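# Pry open spring-clipped cover with trim tool

## Task

Use the trim tool to free every spring clip along the front seam of the cover, so that the cover pops open once the final clip lets go. The task fails if any clip breaks, if the tool is pushed too forcefully, or if the tool is jammed into solid material rather than into a slot. At the end the tool must be withdrawn from all slots, and the open state must hold without the robot propping anything up.

## Robot and tools

Robot: one Franka FR3 arm with a Robotiq 2F-140 two-finger gripper. There is only one arm, so every call commands this single gripper. The trim tool is presumably picked up and held between the fingers, then worked into the seam slots one clip at a time.

Frames. Result lines report the gripper in the scene frame: origin on the table top under the arm base, +z up, +y to the left when facing along +x. end_effector_position is in metres and marks the point between the closed finger pads; orientation is end_effector_quat_wxyz. Gripper axes: the fingers point along its +z, and they open and close along its y. Closed fingertips extend about 33 mm past that point (about 9 mm when fully open), and closing pushes the tips roughly 24 mm further out, so keep clearance above surfaces. Printed positions get less accurate at long reach, and the base may be slightly tilted.

execute_actions(actions): a list of up to 15 actions run in order. Each action is a table of up to 15 rows; each row lasts one control step of 1/30 s, and if fewer than 15 rows are given the last row is repeated to fill the action. A row is 9 numbers, each in [-1, 1]: dx, dy, dz, rx, ry, rz, position, force_limit, speed. The first six are an offset, not a pose: they give the target relative to the gripper's measured pose at the start of that action (for the first action of a call, the last pose a result reported), expressed in the gripper's own axes. Every row in an action is measured from that same start pose, not from the preceding row. Scale: 1.0 equals 0.6 m for dx, dy, dz and 180 degrees for rotation; rx, ry, rz form a single rotation vector. position is absolute: +1 fully open (140 mm), about -0.8 pads touching, -1 closes until blocked. force_limit sets squeeze: about 14 N at -1, 60 N at 0, 107 N at +1 (for parts up to 40 mm wide). speed sets finger closing rate: about 30, 140 and 250 mm/s at -1, 0, +1. An empty list just returns the current state and images.

Each control step, the commanded pose is clipped to within 70 mm and 16 degrees of the measured one, so large offsets need several actions; after an action the arm continues only as far as the last clipped pose. If position and orientation conflict, position wins.

move(target, speed, blocking): target is one 9-number row as above, offset from the pose in the most recent result that showed one, again in gripper axes and the same scale; finger numbers are applied at the start. speed is the path top speed in m/s, 0.002 to 0.5 (default 0.25), with rotation capped at twice that in rad/s. The straight path lasts 0.5 to 10 s and does not slow for obstacles; the hand may lag, deviate or overshoot speed. Faster motion and targets set further beyond a contact mean harder impacts, so approach slots slowly with small overshoot. blocking=false returns after 0.5 s while motion continues; other motion commands are refused until a result shows the move finished, so use wait or stop. The 'move:' line tells how it ended (done, off_target, moving, held, fault), which limits acted (paced = pose clipped; held = a check blocked steps, after which the arm may speed up sharply), and the distance remaining.

wait(seconds): 0 to 10, the arm keeps its last command; returns early when a running move ends. stop(): brakes a running move; needs braking room; fingers keep moving. zoom_image(camera, region): camera is cam_high, cam_low or cam_wrist (each 896x504); region [x0, y0, x1, y1] in image pixels from the top-left, at most 504 by 504. show_instructions shows the reference pages; read_manual gives licence texts; finished_scene(scene) ends the given scene irreversibly, so call it only when the cover is open on its own and the tool is clear of the slots.

Gripping: close with position -1 and confirm object_status 2. Codes: 0 moving, 1 blocked while opening, 2 blocked while closing, 3 reached requested position or pads met (thin items may still be held). To squeeze harder while at 2, raise force_limit and nudge position by at least 0.01 (for example -1 to -0.98). position_measured runs in counts from 3 (open) to 230 (pads together), not linearly in mm.

Safety: a 'pose unreachable' line means the clearance check altered or blocked the command. If a joint's contact torque hits its load limit (waist 35, shoulder 35, upper arm roll 32, elbow 30, forearm roll, wrist pitch and wrist roll 12 N m, including held weight), the arm halts for 10 s and the rest of the call is dropped. Watch the external torque lines for rising contact. MOTOR HOT warns of overheating; ignoring it leads to an OVER-TEMPERATURE FAULT and braking. The simulation keeps running while you compose a reply. Avoid dropping the tool, slamming, hard pushes, breaking clips, stabbing solid surfaces, and knocking anything off the table; loose objects may occasionally get nudged by outside forces.

Each tool is called after "Call:" by a JSON object that holds its "method" and its "body", one argument or row to a line.

Reference images:

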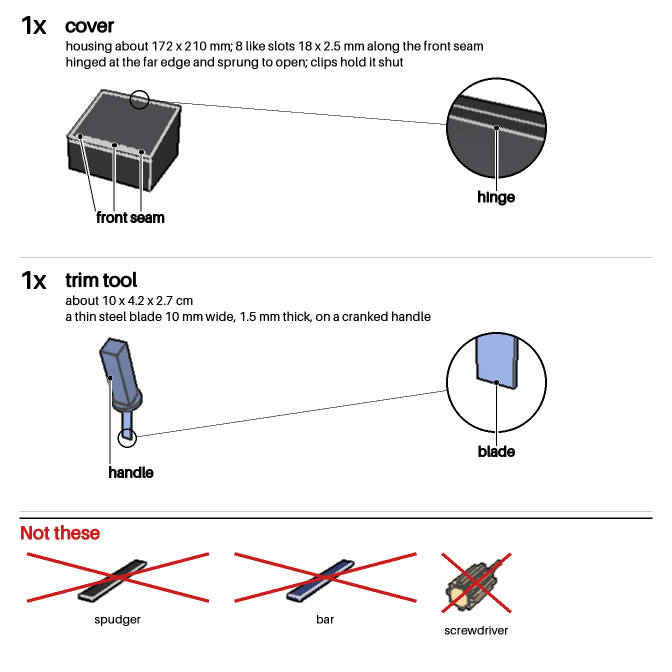

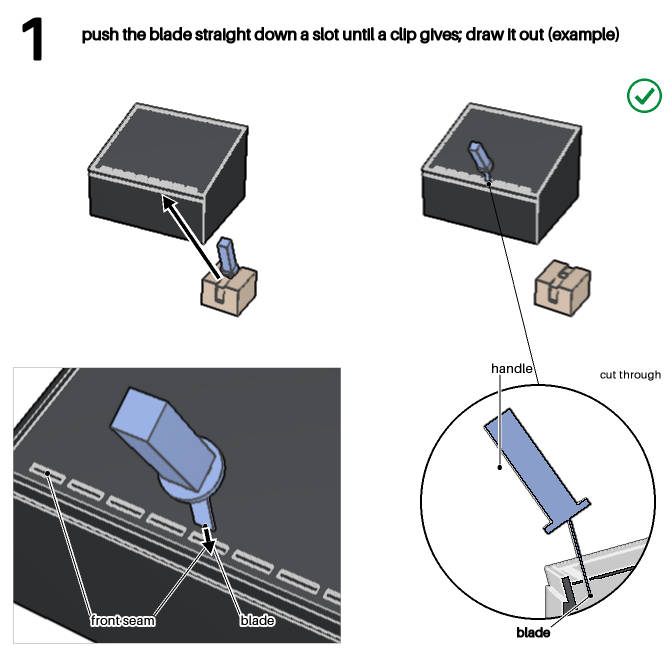

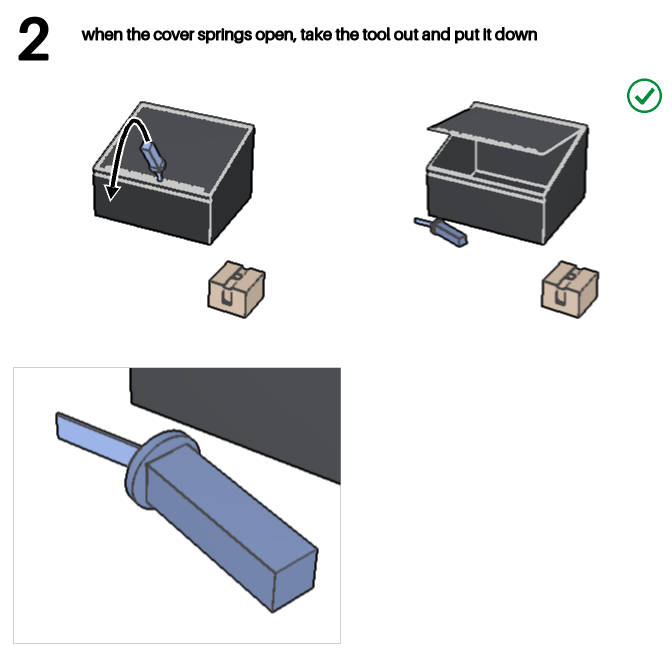

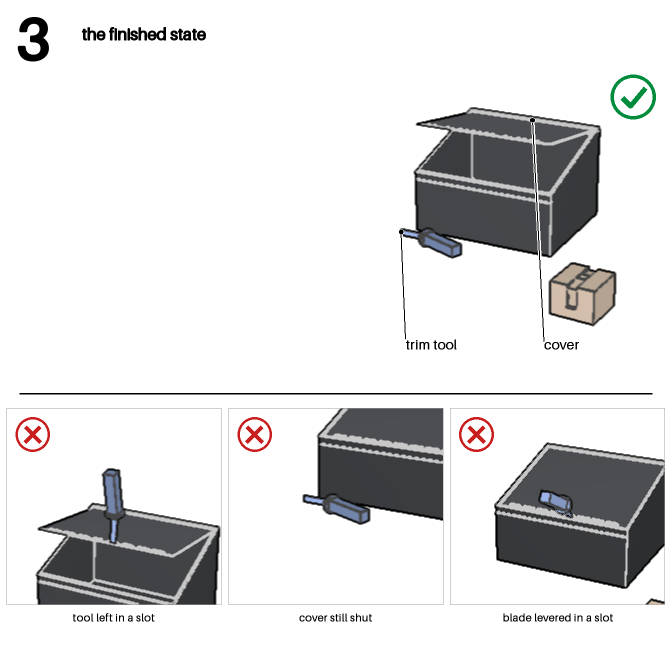

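## Session

Call:
{"method": "execute_actions", "body": {
  "actions": []
}}

Scene clock: 0.00 s.
end_effector_position=(+0.2435, -0.1460, +0.3760) position_measured=3 object_status=3 end_effector_quat_wxyz=(+0.053, +0.924, -0.237, -0.296)
Joint positions: [-0.408 -0.269  0.008 -2.106 -0.162  1.241 -1.439]
Joint velocities: [ 0.    -0.001 -0.001  0.001 -0.    -0.001 -0.   ]
Joint torques (N m, as the joint torque sensors report them, + toward a larger angle): no reading
External joint torques (N m, as the arm's controller estimates them; a push from outside toward a larger angle lowers the number): no reading
Hand target: +0.244, -0.146, +0.376; +0.053, +0.924, -0.237, -0.296

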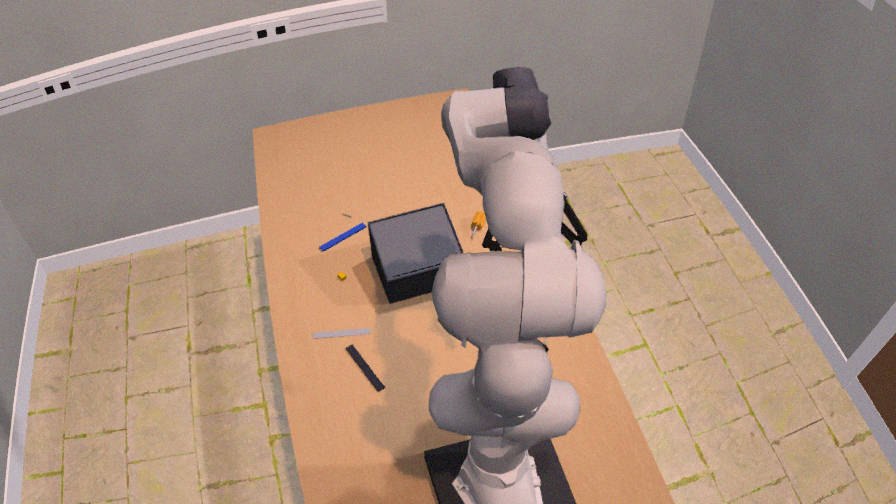

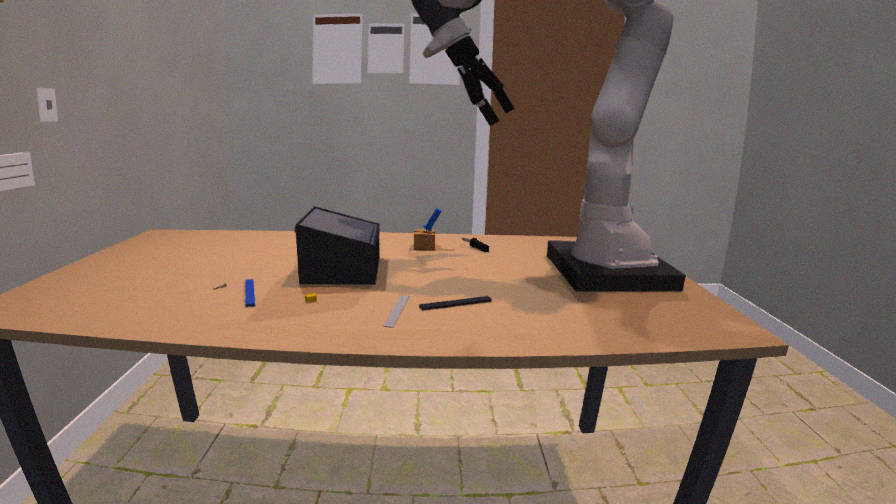

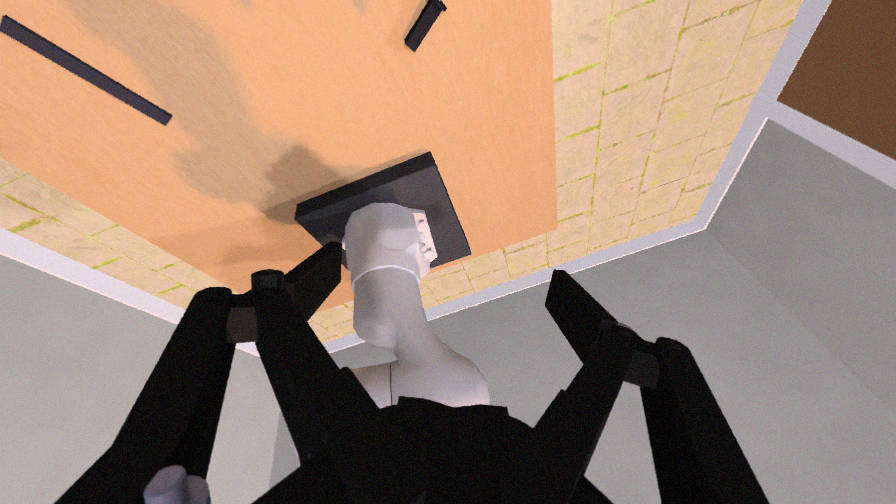

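Call:
{"method": "zoom_image", "body": {
  "camera": "cam_low",
  "region": [280, 180, 520, 315]
}}

Call:
{"method": "zoom_image", "body": {
  "camera": "cam_high",
  "region": [340, 180, 520, 320]
}}

Region (280, 180, 520, 315) of cam_low's 896x504 image, scaled by 2.100, with more detail than that image has; it fills the top 284 rows of this view, and the rest is white.

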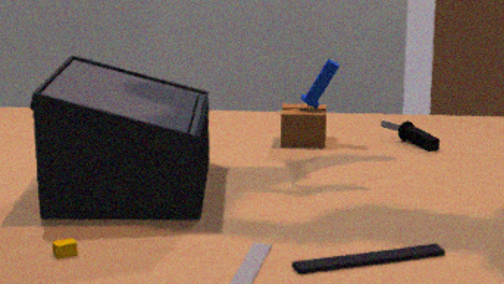

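Region (340, 180, 520, 320) of cam_high's 896x504 image, scaled by 2.800, with more detail than that image has.

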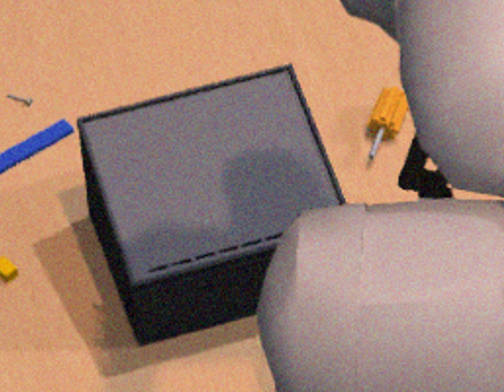

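Call:
{"method": "move", "body": {
  "target": [0.452,-0.051,-0.148,0.0346,0.1931,-0.1546,1,0,0]
}}

Scene clock: 15.77 s.
end_effector_position=(+0.4998, -0.2495, +0.3027) position_measured=3 object_status=3 end_effector_quat_wxyz=(+0.002, +1.000, -0.006, -0.002)
Joint positions: [-0.398  0.029 -0.109 -1.942  0.006  1.959 -2.029]
Joint velocities: [-0.001  0.001 -0.001 -0.001  0.002  0.002 -0.032]
Joint torques (N m, as the joint torque sensors report them, + toward a larger angle): [ -1.96 -30.61  -1.86  25.68   1.87   2.87  -0.3 ]
External joint torques (N m, as the arm's controller estimates them; a push from outside toward a larger angle lowers the number): [-1.58  1.89 -1.42  1.5   1.05  0.38 -0.3 ]
Hand target: +0.501, -0.252, +0.302; +0.001, +1.000, -0.001, +0.000
Off the commanded pose: 0.003 m, 1 deg.
move: done
camera_calibration (this result's frames):
cam_wrist: T_world_to_cam=[[0.116053, -0.992966, 0.0234536, -0.311362], [-0.94128, -0.102413, 0.321719, 0.364121], [-0.317055, -0.0594128, -0.946545, 0.625335], [0, 0, 0, 1]] pos_world=[0.577139, -0.234729, 0.482066]

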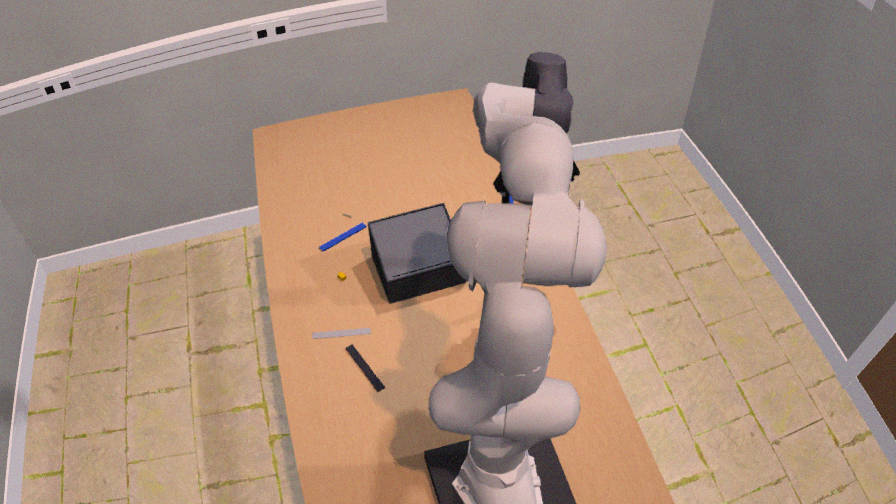

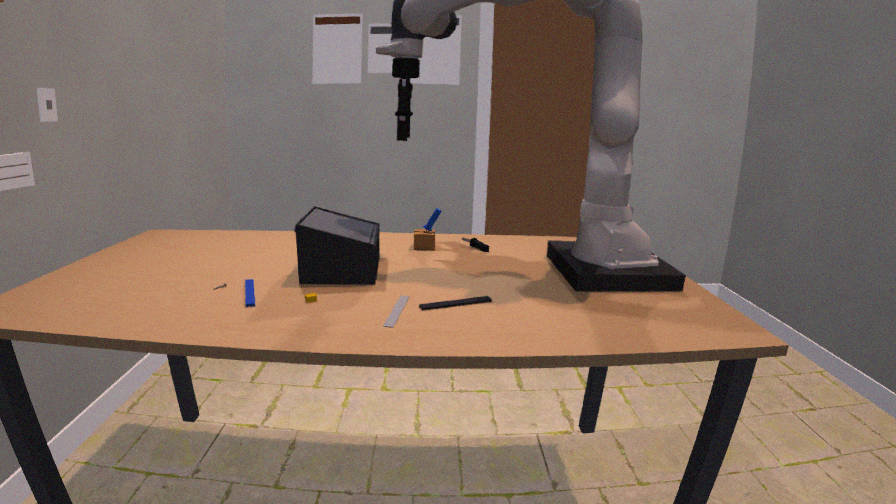

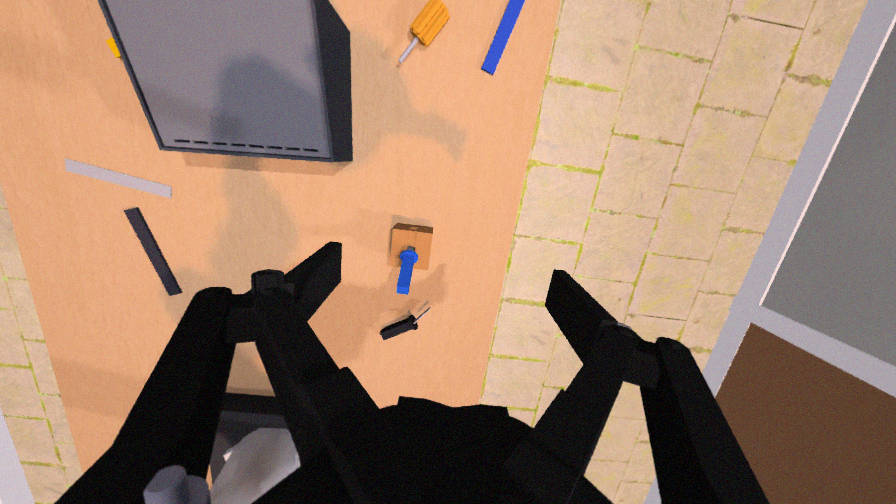

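Call:
{"method": "zoom_image", "body": {
  "camera": "cam_wrist",
  "region": [140, 100, 380, 200]
}}

Call:
{"method": "zoom_image", "body": {
  "camera": "cam_wrist",
  "region": [360, 210, 460, 310]
}}

Region (140, 100, 380, 200) of cam_wrist's 896x504 image, scaled by 2.100, with more detail than that image has; it fills the top 210 rows of this view, and the rest is white.

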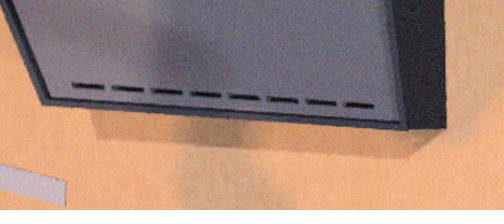

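Region (360, 210, 460, 310) of cam_wrist's 896x504 image, scaled by 5.040, with more detail than that image has.

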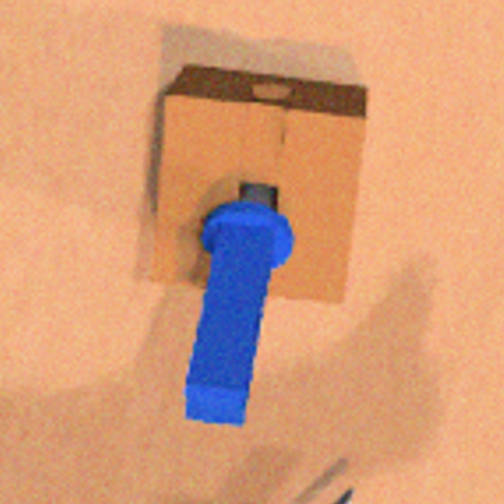

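Call:
{"method": "zoom_image", "body": {
  "camera": "cam_low",
  "region": [400, 200, 460, 260]
}}

Call:
{"method": "zoom_image", "body": {
  "camera": "cam_low",
  "region": [285, 195, 395, 295]
}}

Region (400, 200, 460, 260) of cam_low's 896x504 image, scaled by 8.400, with more detail than that image has.

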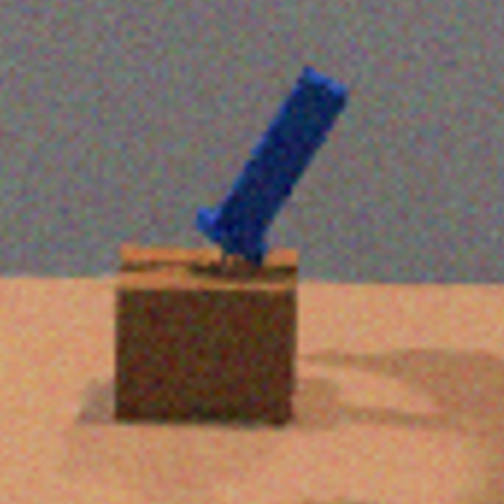

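Region (285, 195, 395, 295) of cam_low's 896x504 image, scaled by 4.582, with more detail than that image has; it fills the top 458 rows of this view, and the rest is white.

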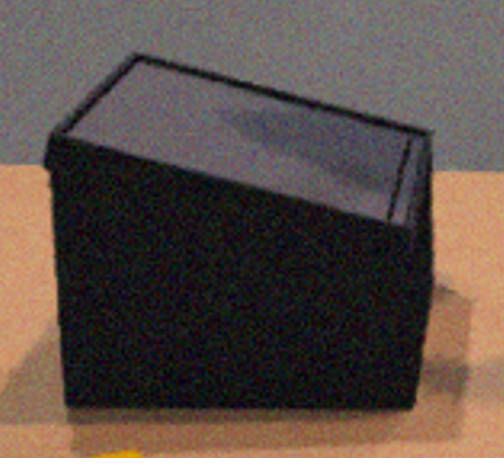

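Call:
{"method": "move", "body": {
  "target": [-0.167,-0.074,0.19,0,0,0,0,0,0.5]
}}

Call:
{"method": "zoom_image", "body": {
  "camera": "cam_wrist",
  "region": [340, 130, 560, 350]
}}

Scene clock: 41.13 s.
end_effector_position=(+0.3984, -0.2049, +0.1870) position_measured=129 object_status=3 end_effector_quat_wxyz=(+0.000, +1.000, -0.005, -0.004)
Joint positions: [-0.408 -0.167 -0.109 -2.481 -0.019  2.296 -2.026]
Joint velocities: [-0.     0.    -0.    -0.    -0.     0.012  0.002]
Joint torques (N m, as the joint torque sensors report them, + toward a larger angle): [ -1.79 -25.14  -0.01  22.09  -0.14   2.98   0.49]
External joint torques (N m, as the arm's controller estimates them; a push from outside toward a larger angle lowers the number): [-1.59 -1.57 -0.1   0.02 -0.8   0.51  0.49]
Hand target: +0.399, -0.207, +0.188; +0.003, +1.000, -0.008, -0.002
Off the commanded pose: 0.002 m, 0 deg.
move: done
camera_calibration (this result's frames):
cam_wrist: T_world_to_cam=[[0.119215, -0.992704, 0.0180978, -0.252749], [-0.939273, -0.106853, 0.326111, 0.30792], [-0.321797, -0.0558759, -0.945158, 0.488635], [0, 0, 0, 1]] pos_world=[0.476594, -0.190699, 0.365996]

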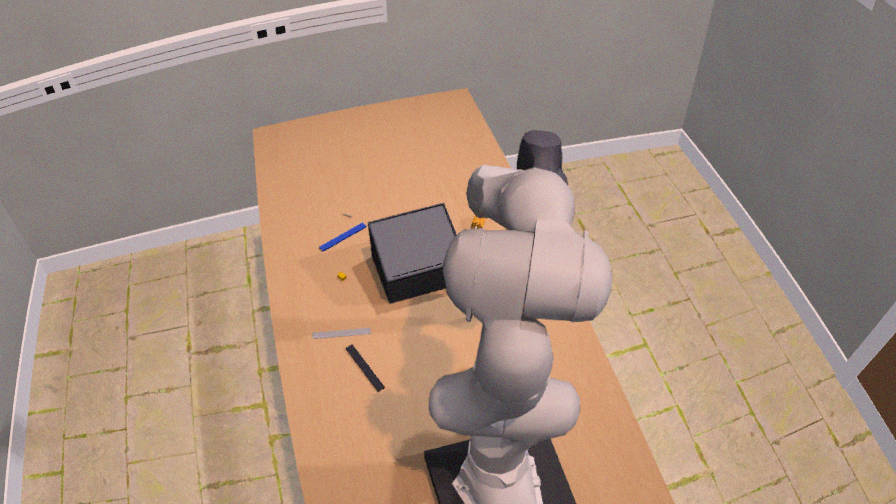

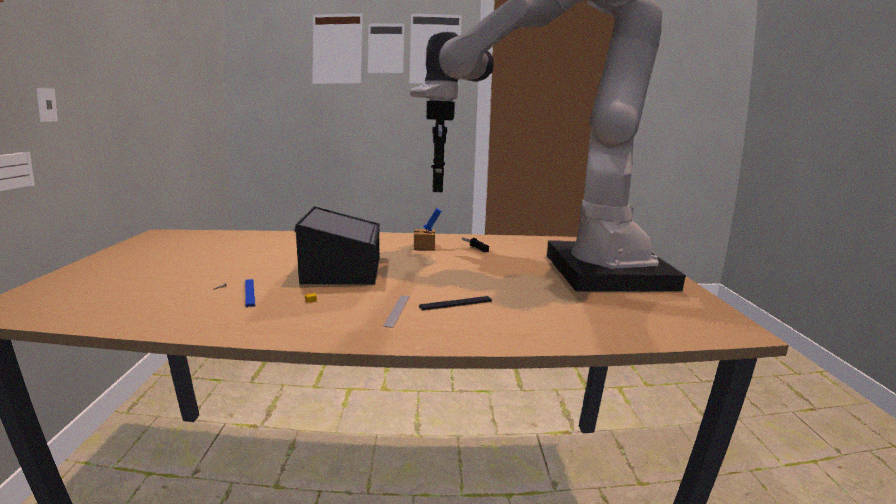

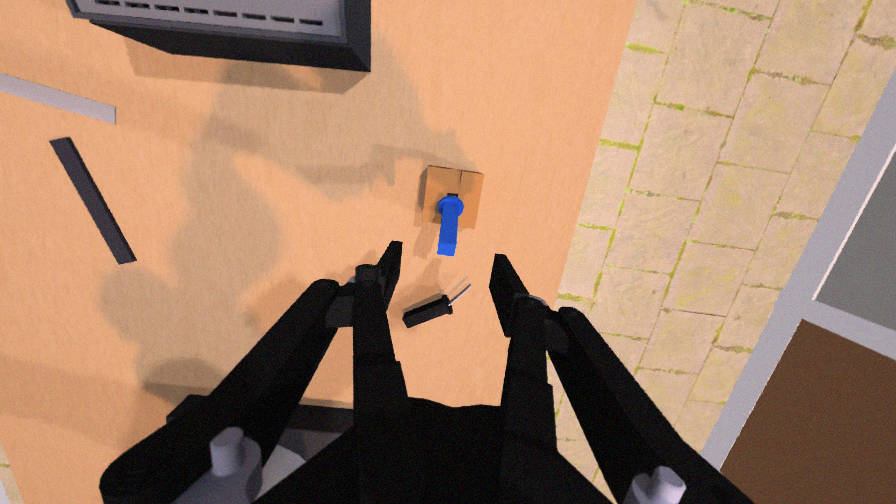

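Region (340, 130, 560, 350) of cam_wrist's 896x504 image, scaled by 2.291, with more detail than that image has.

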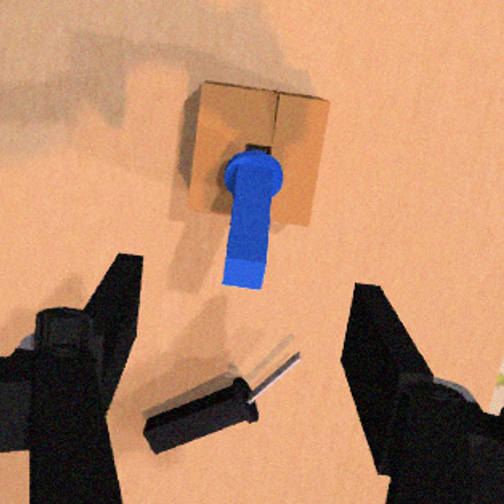

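Call:
{"method": "zoom_image", "body": {
  "camera": "cam_low",
  "region": [390, 150, 490, 260]
}}

Region (390, 150, 490, 260) of cam_low's 896x504 image, scaled by 4.582, with more detail than that image has; it fills the left 458 columns of this view, and the rest is white.

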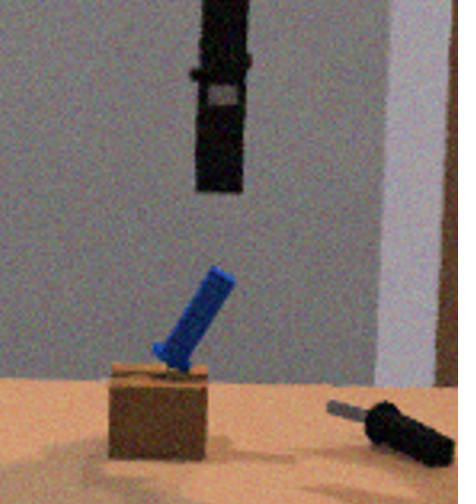

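Call:
{"method": "move", "body": {
  "target": [0.011,0.0,0.145,0,0,0.008,0,0,0.5],
  "speed": 0.12
}}

Call:
{"method": "zoom_image", "body": {
  "camera": "cam_low",
  "region": [390, 170, 480, 260]
}}

Call:
{"method": "zoom_image", "body": {
  "camera": "cam_wrist",
  "region": [340, 130, 560, 350]
}}

Scene clock: 50.93 s.
end_effector_position=(+0.4013, -0.2088, +0.1010) position_measured=129 object_status=3 end_effector_quat_wxyz=(+0.002, +1.000, -0.016, -0.007)
Joint positions: [-0.408  0.025 -0.109 -2.529  0.001  2.531 -2.019]
Joint velocities: [-0.     0.     0.001  0.     0.     0.01  -0.002]
Joint torques (N m, as the joint torque sensors report them, + toward a larger angle): [  0.77 -25.94   0.73  20.38   1.61   2.93   0.55]
External joint torques (N m, as the arm's controller estimates them; a push from outside toward a larger angle lowers the number): [0.98 1.57 0.99 1.1  1.09 0.45 0.55]
Hand target: +0.404, -0.207, +0.100; +0.002, +1.000, -0.019, -0.005
Off the commanded pose: 0.005 m, 0 deg.
move: off_target
camera_calibration (this result's frames):
cam_wrist: T_world_to_cam=[[0.0976197, -0.994989, 0.021633, -0.247565], [-0.939558, -0.08497, 0.331679, 0.342408], [-0.328179, -0.0527039, -0.943144, 0.411127], [0, 0, 0, 1]] pos_world=[0.480803, -0.195562, 0.279538]

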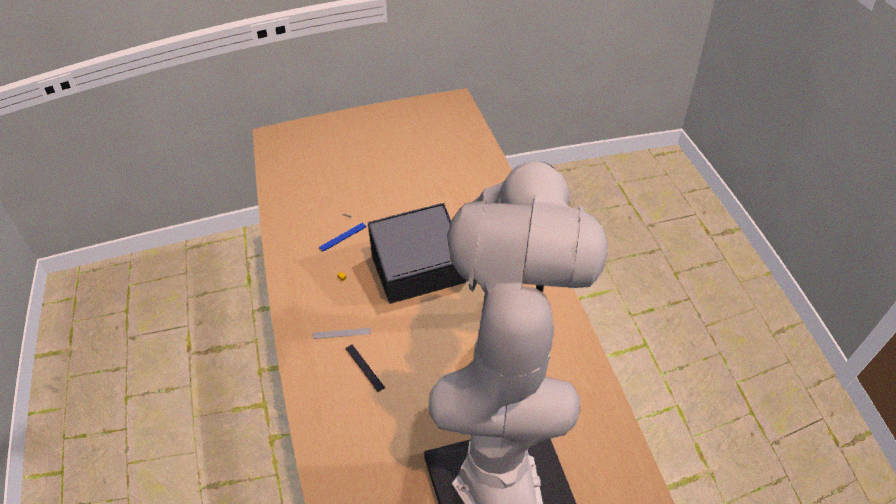

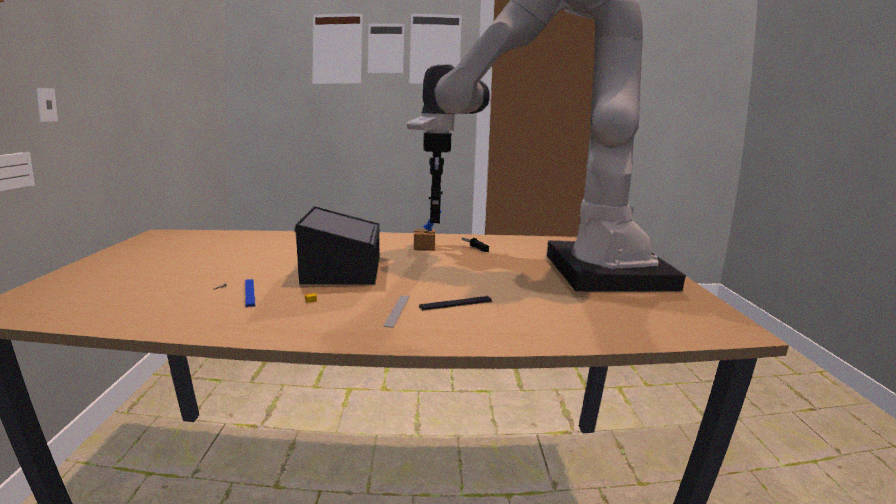

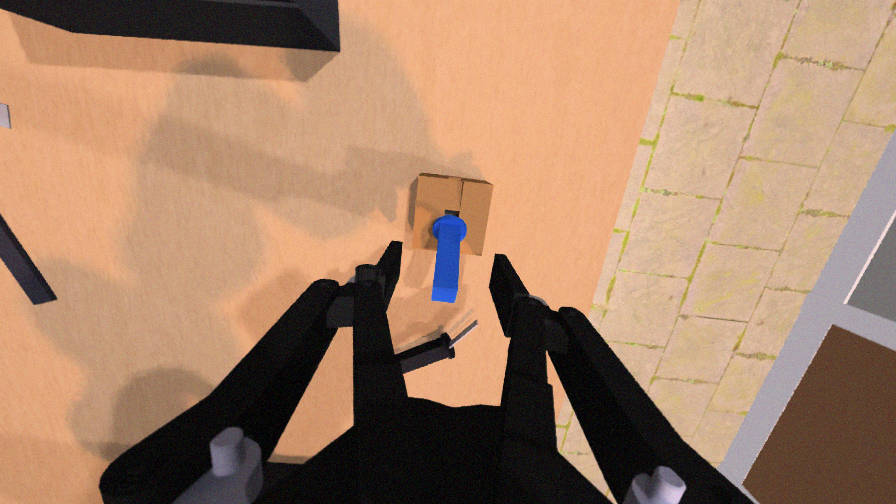

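Region (390, 170, 480, 260) of cam_low's 896x504 image, scaled by 5.600, with more detail than that image has.

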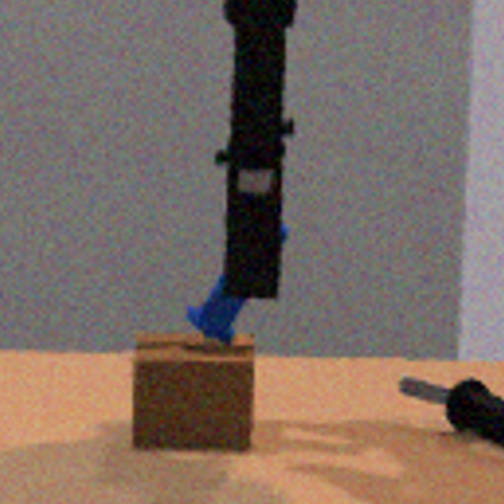

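Region (340, 130, 560, 350) of cam_wrist's 896x504 image, scaled by 2.291, with more detail than that image has.

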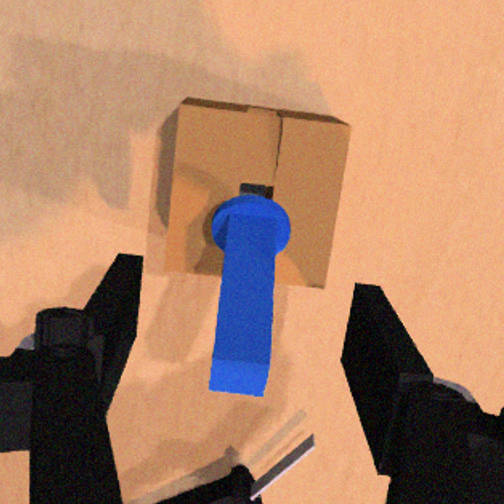

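Call:
{"method": "move", "body": {
  "target": [0.008,0.0,0.011,0,0,0,-0.3,0,0],
  "speed": 0.03
}}

Call:
{"method": "zoom_image", "body": {
  "camera": "cam_low",
  "region": [390, 170, 480, 260]
}}

Call:
{"method": "zoom_image", "body": {
  "camera": "cam_wrist",
  "region": [340, 130, 560, 350]
}}

Scene clock: 58.27 s.
end_effector_position=(+0.4033, -0.2104, +0.0947) position_measured=167 object_status=3 end_effector_quat_wxyz=(+0.002, +1.000, -0.016, -0.009)
Joint positions: [-0.408  0.049 -0.109 -2.519  0.001  2.541 -2.019]
Joint velocities: [ 0.     0.002 -0.001  0.003 -0.     0.007 -0.   ]
Joint torques (N m, as the joint torque sensors report them, + toward a larger angle): [  1.03 -26.76   0.63  20.3    1.54   2.94   0.16]
External joint torques (N m, as the arm's controller estimates them; a push from outside toward a larger angle lowers the number): [1.29 1.32 0.98 1.28 1.04 0.48 0.16]
Hand target: +0.406, -0.209, +0.094; +0.002, +1.000, -0.016, -0.007
Off the commanded pose: 0.003 m, 0 deg.
move: done
camera_calibration (this result's frames):
cam_wrist: T_world_to_cam=[[0.0975199, -0.994998, 0.021635, -0.249231], [-0.93809, -0.0846388, 0.335891, 0.345292], [-0.33238, -0.0530516, -0.941652, 0.407201], [0, 0, 0, 1]] pos_world=[0.483566, -0.197157, 0.272853]

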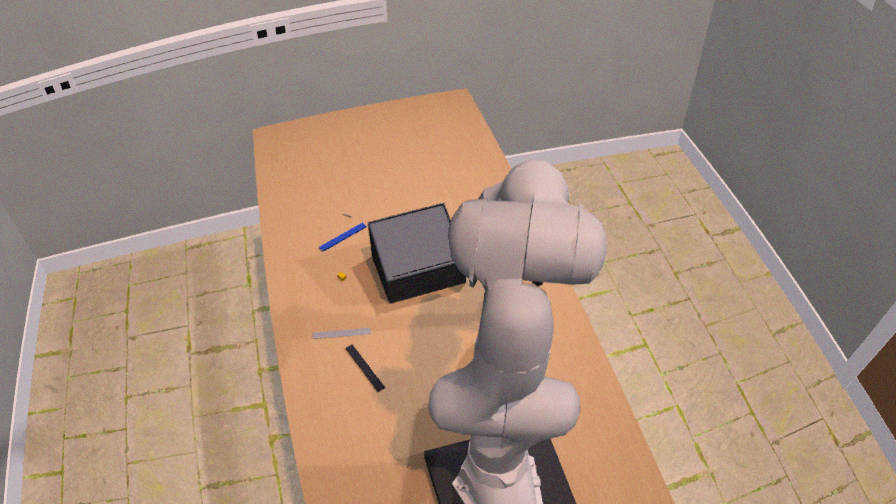

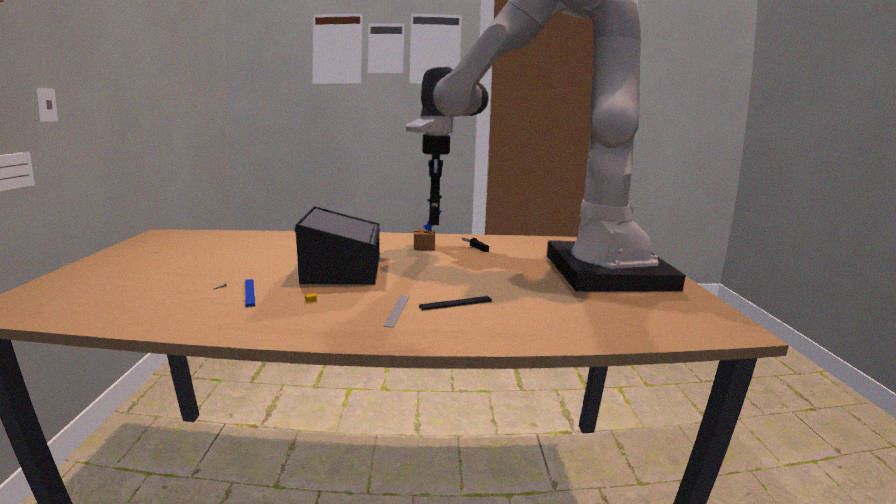

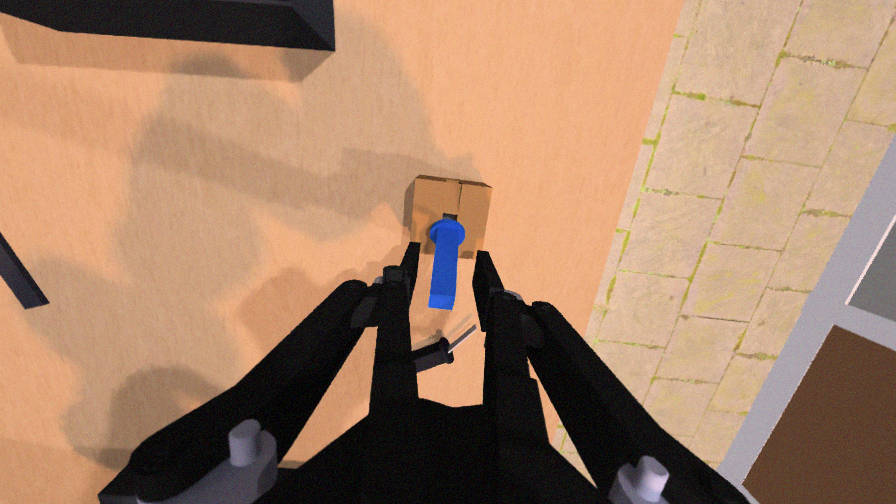

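Region (390, 170, 480, 260) of cam_low's 896x504 image, scaled by 5.600, with more detail than that image has.

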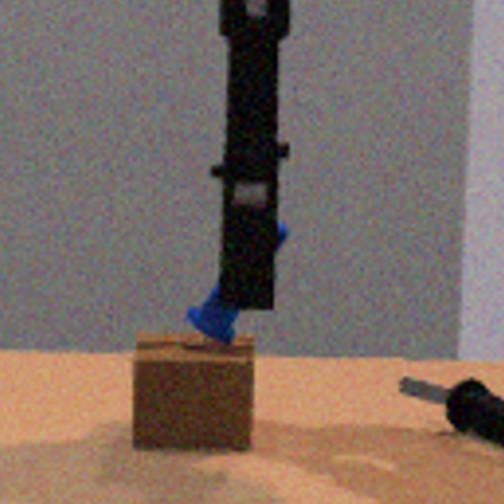

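Region (340, 130, 560, 350) of cam_wrist's 896x504 image, scaled by 2.291, with more detail than that image has.

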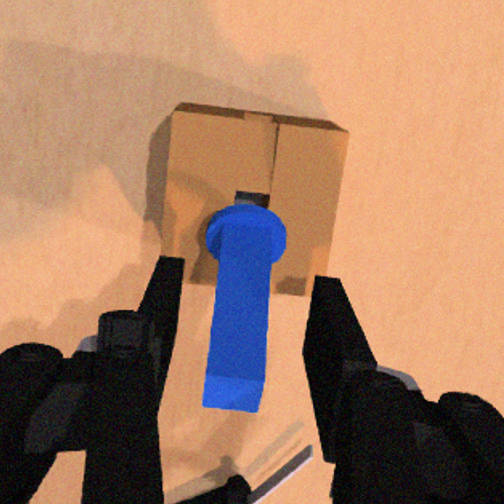

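Call:
{"method": "execute_actions", "body": {
  "actions": [
    [[0.003,-0.006,0,0,0,0,-0.3,0,0]]
  ]
}}

Call:
{"method": "zoom_image", "body": {
  "camera": "cam_wrist",
  "region": [340, 130, 560, 350]
}}

Scene clock: 60.83 s.
end_effector_position=(+0.4047, -0.2090, +0.0949) position_measured=167 object_status=3 end_effector_quat_wxyz=(+0.003, +1.000, -0.015, -0.009)
Joint positions: [-0.406  0.049 -0.107 -2.518  0.001  2.543 -2.017]
Joint velocities: [-0.     0.001 -0.002 -0.    -0.    -0.002  0.003]
Joint torques (N m, as the joint torque sensors report them, + toward a larger angle): [  1.27 -28.14   0.79  19.89   0.58   2.19   0.57]
External joint torques (N m, as the arm's controller estimates them; a push from outside toward a larger angle lowers the number): [ 1.56 -0.15  1.16  0.91  0.07 -0.27  0.57]
Hand target: +0.405, -0.207, +0.095; +0.002, +1.000, -0.016, -0.009
Off the commanded pose: 0.002 m, 0 deg.
camera_calibration (this result's frames):
cam_wrist: T_world_to_cam=[[0.0998261, -0.994752, 0.0224168, -0.248901], [-0.938354, -0.086625, 0.334647, 0.346519], [-0.330949, -0.0544414, -0.942077, 0.407114], [0, 0, 0, 1]] pos_world=[0.484738, -0.195414, 0.27315]

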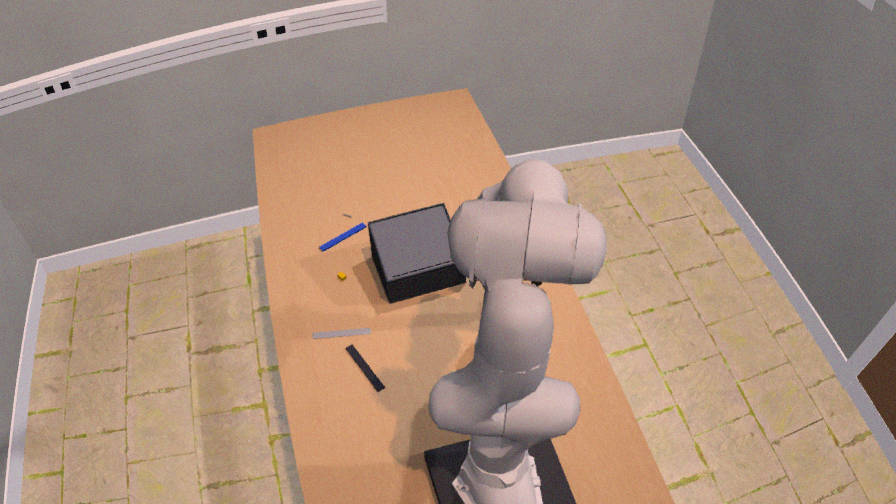

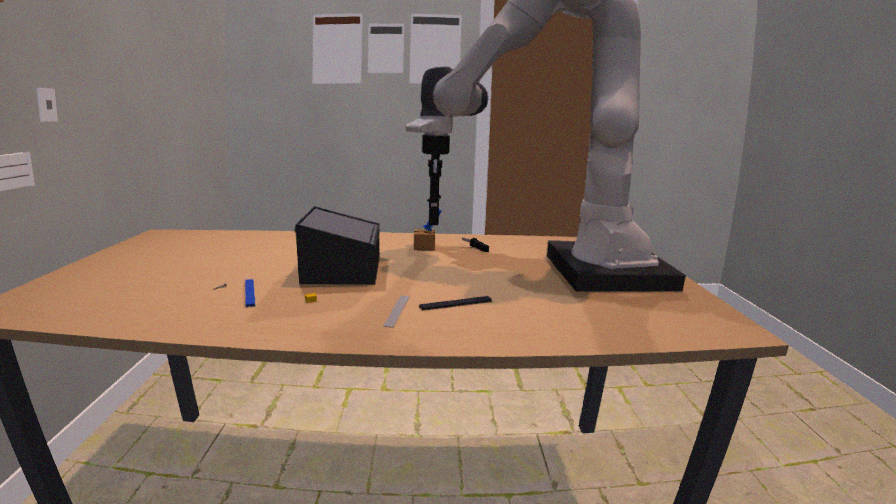

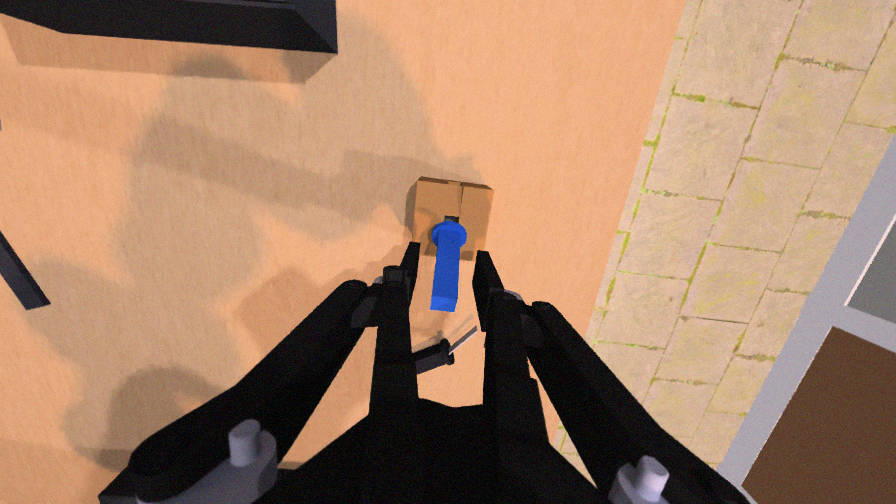

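Region (340, 130, 560, 350) of cam_wrist's 896x504 image, scaled by 2.291, with more detail than that image has.

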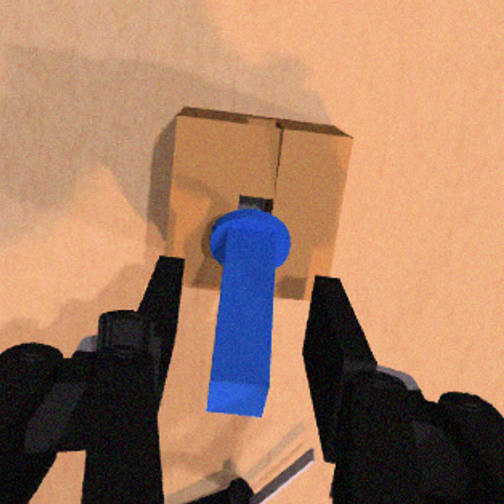

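Centred. Close.

Call:
{"method": "execute_actions", "body": {
  "actions": [
    [[0,0,0,0,0,0,-1,0.8,-0.6]],
    [[0,0,0,0,0,0,-1,0.8,-0.6]]
  ]
}}

Call:
{"method": "zoom_image", "body": {
  "camera": "cam_low",
  "region": [400, 190, 470, 260]
}}

Scene clock: 64.23 s.
end_effector_position=(+0.4048, -0.2090, +0.0949) position_measured=212 object_status=2 end_effector_quat_wxyz=(+0.003, +1.000, -0.015, -0.009)
Joint positions: [-0.406  0.049 -0.107 -2.518  0.001  2.543 -2.017]
Joint velocities: [ 0.001 -0.001 -0.001 -0.    -0.001  0.001 -0.001]
Joint torques (N m, as the joint torque sensors report them, + toward a larger angle): [ -0.37 -28.02  -0.6   19.95   0.65   2.39   0.12]
External joint torques (N m, as the arm's controller estimates them; a push from outside toward a larger angle lowers the number): [-0.12  0.17 -0.27  0.83  0.14 -0.1   0.12]
External joint torques at the end of the 1st action: [-0.06  0.1  -0.43  0.89  0.13 -0.13  0.08]
Hand target: +0.405, -0.209, +0.095; +0.003, +1.000, -0.015, -0.009
Off the commanded pose: 0.000 m, 0 deg.
camera_calibration (this result's frames):
cam_wrist: T_world_to_cam=[[0.099442, -0.994789, 0.0224764, -0.248747], [-0.938418, -0.0862478, 0.334564, 0.346678], [-0.330882, -0.0543619, -0.942105, 0.407166], [0, 0, 0, 1]] pos_world=[0.484789, -0.195416, 0.273198]

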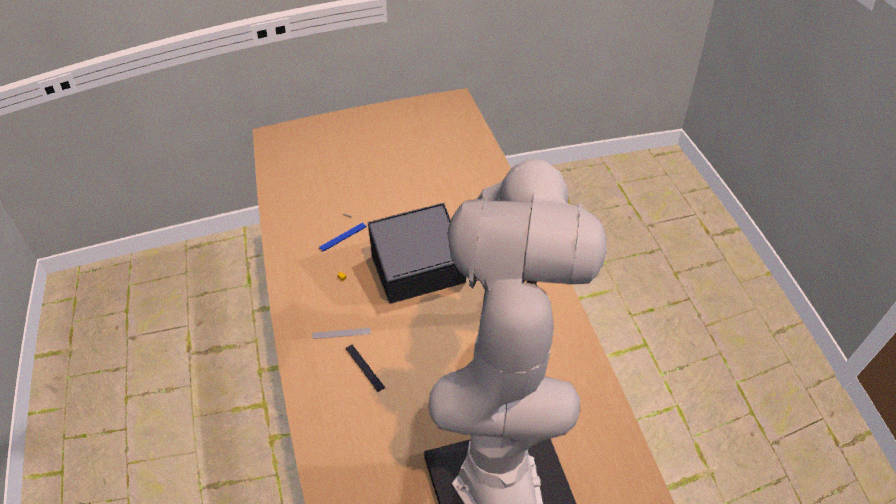

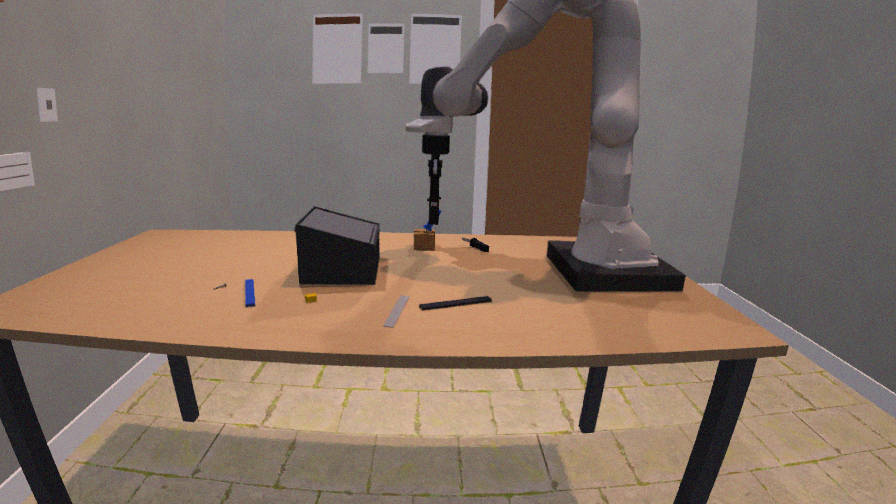

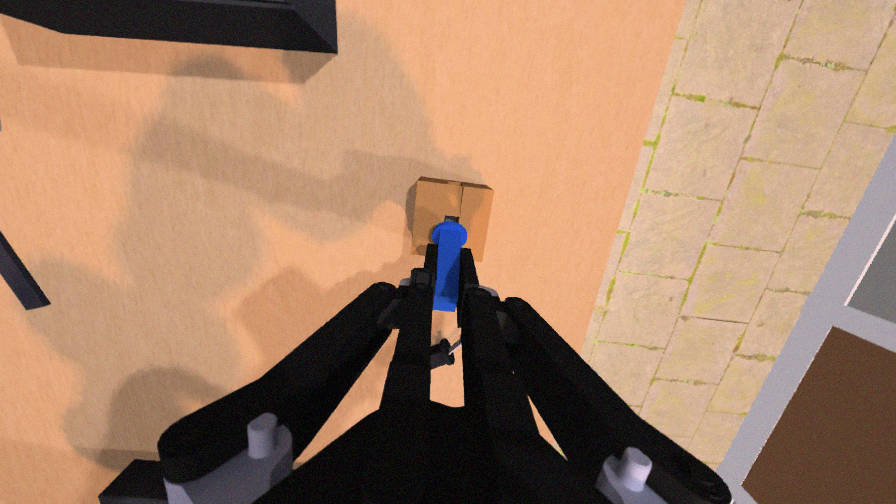

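Region (400, 190, 470, 260) of cam_low's 896x504 image, scaled by 7.200, with more detail than that image has.

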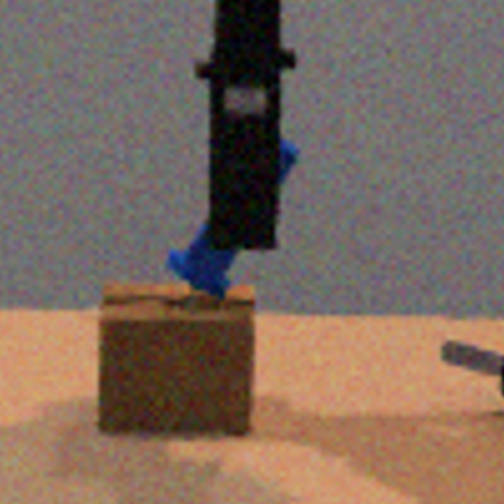

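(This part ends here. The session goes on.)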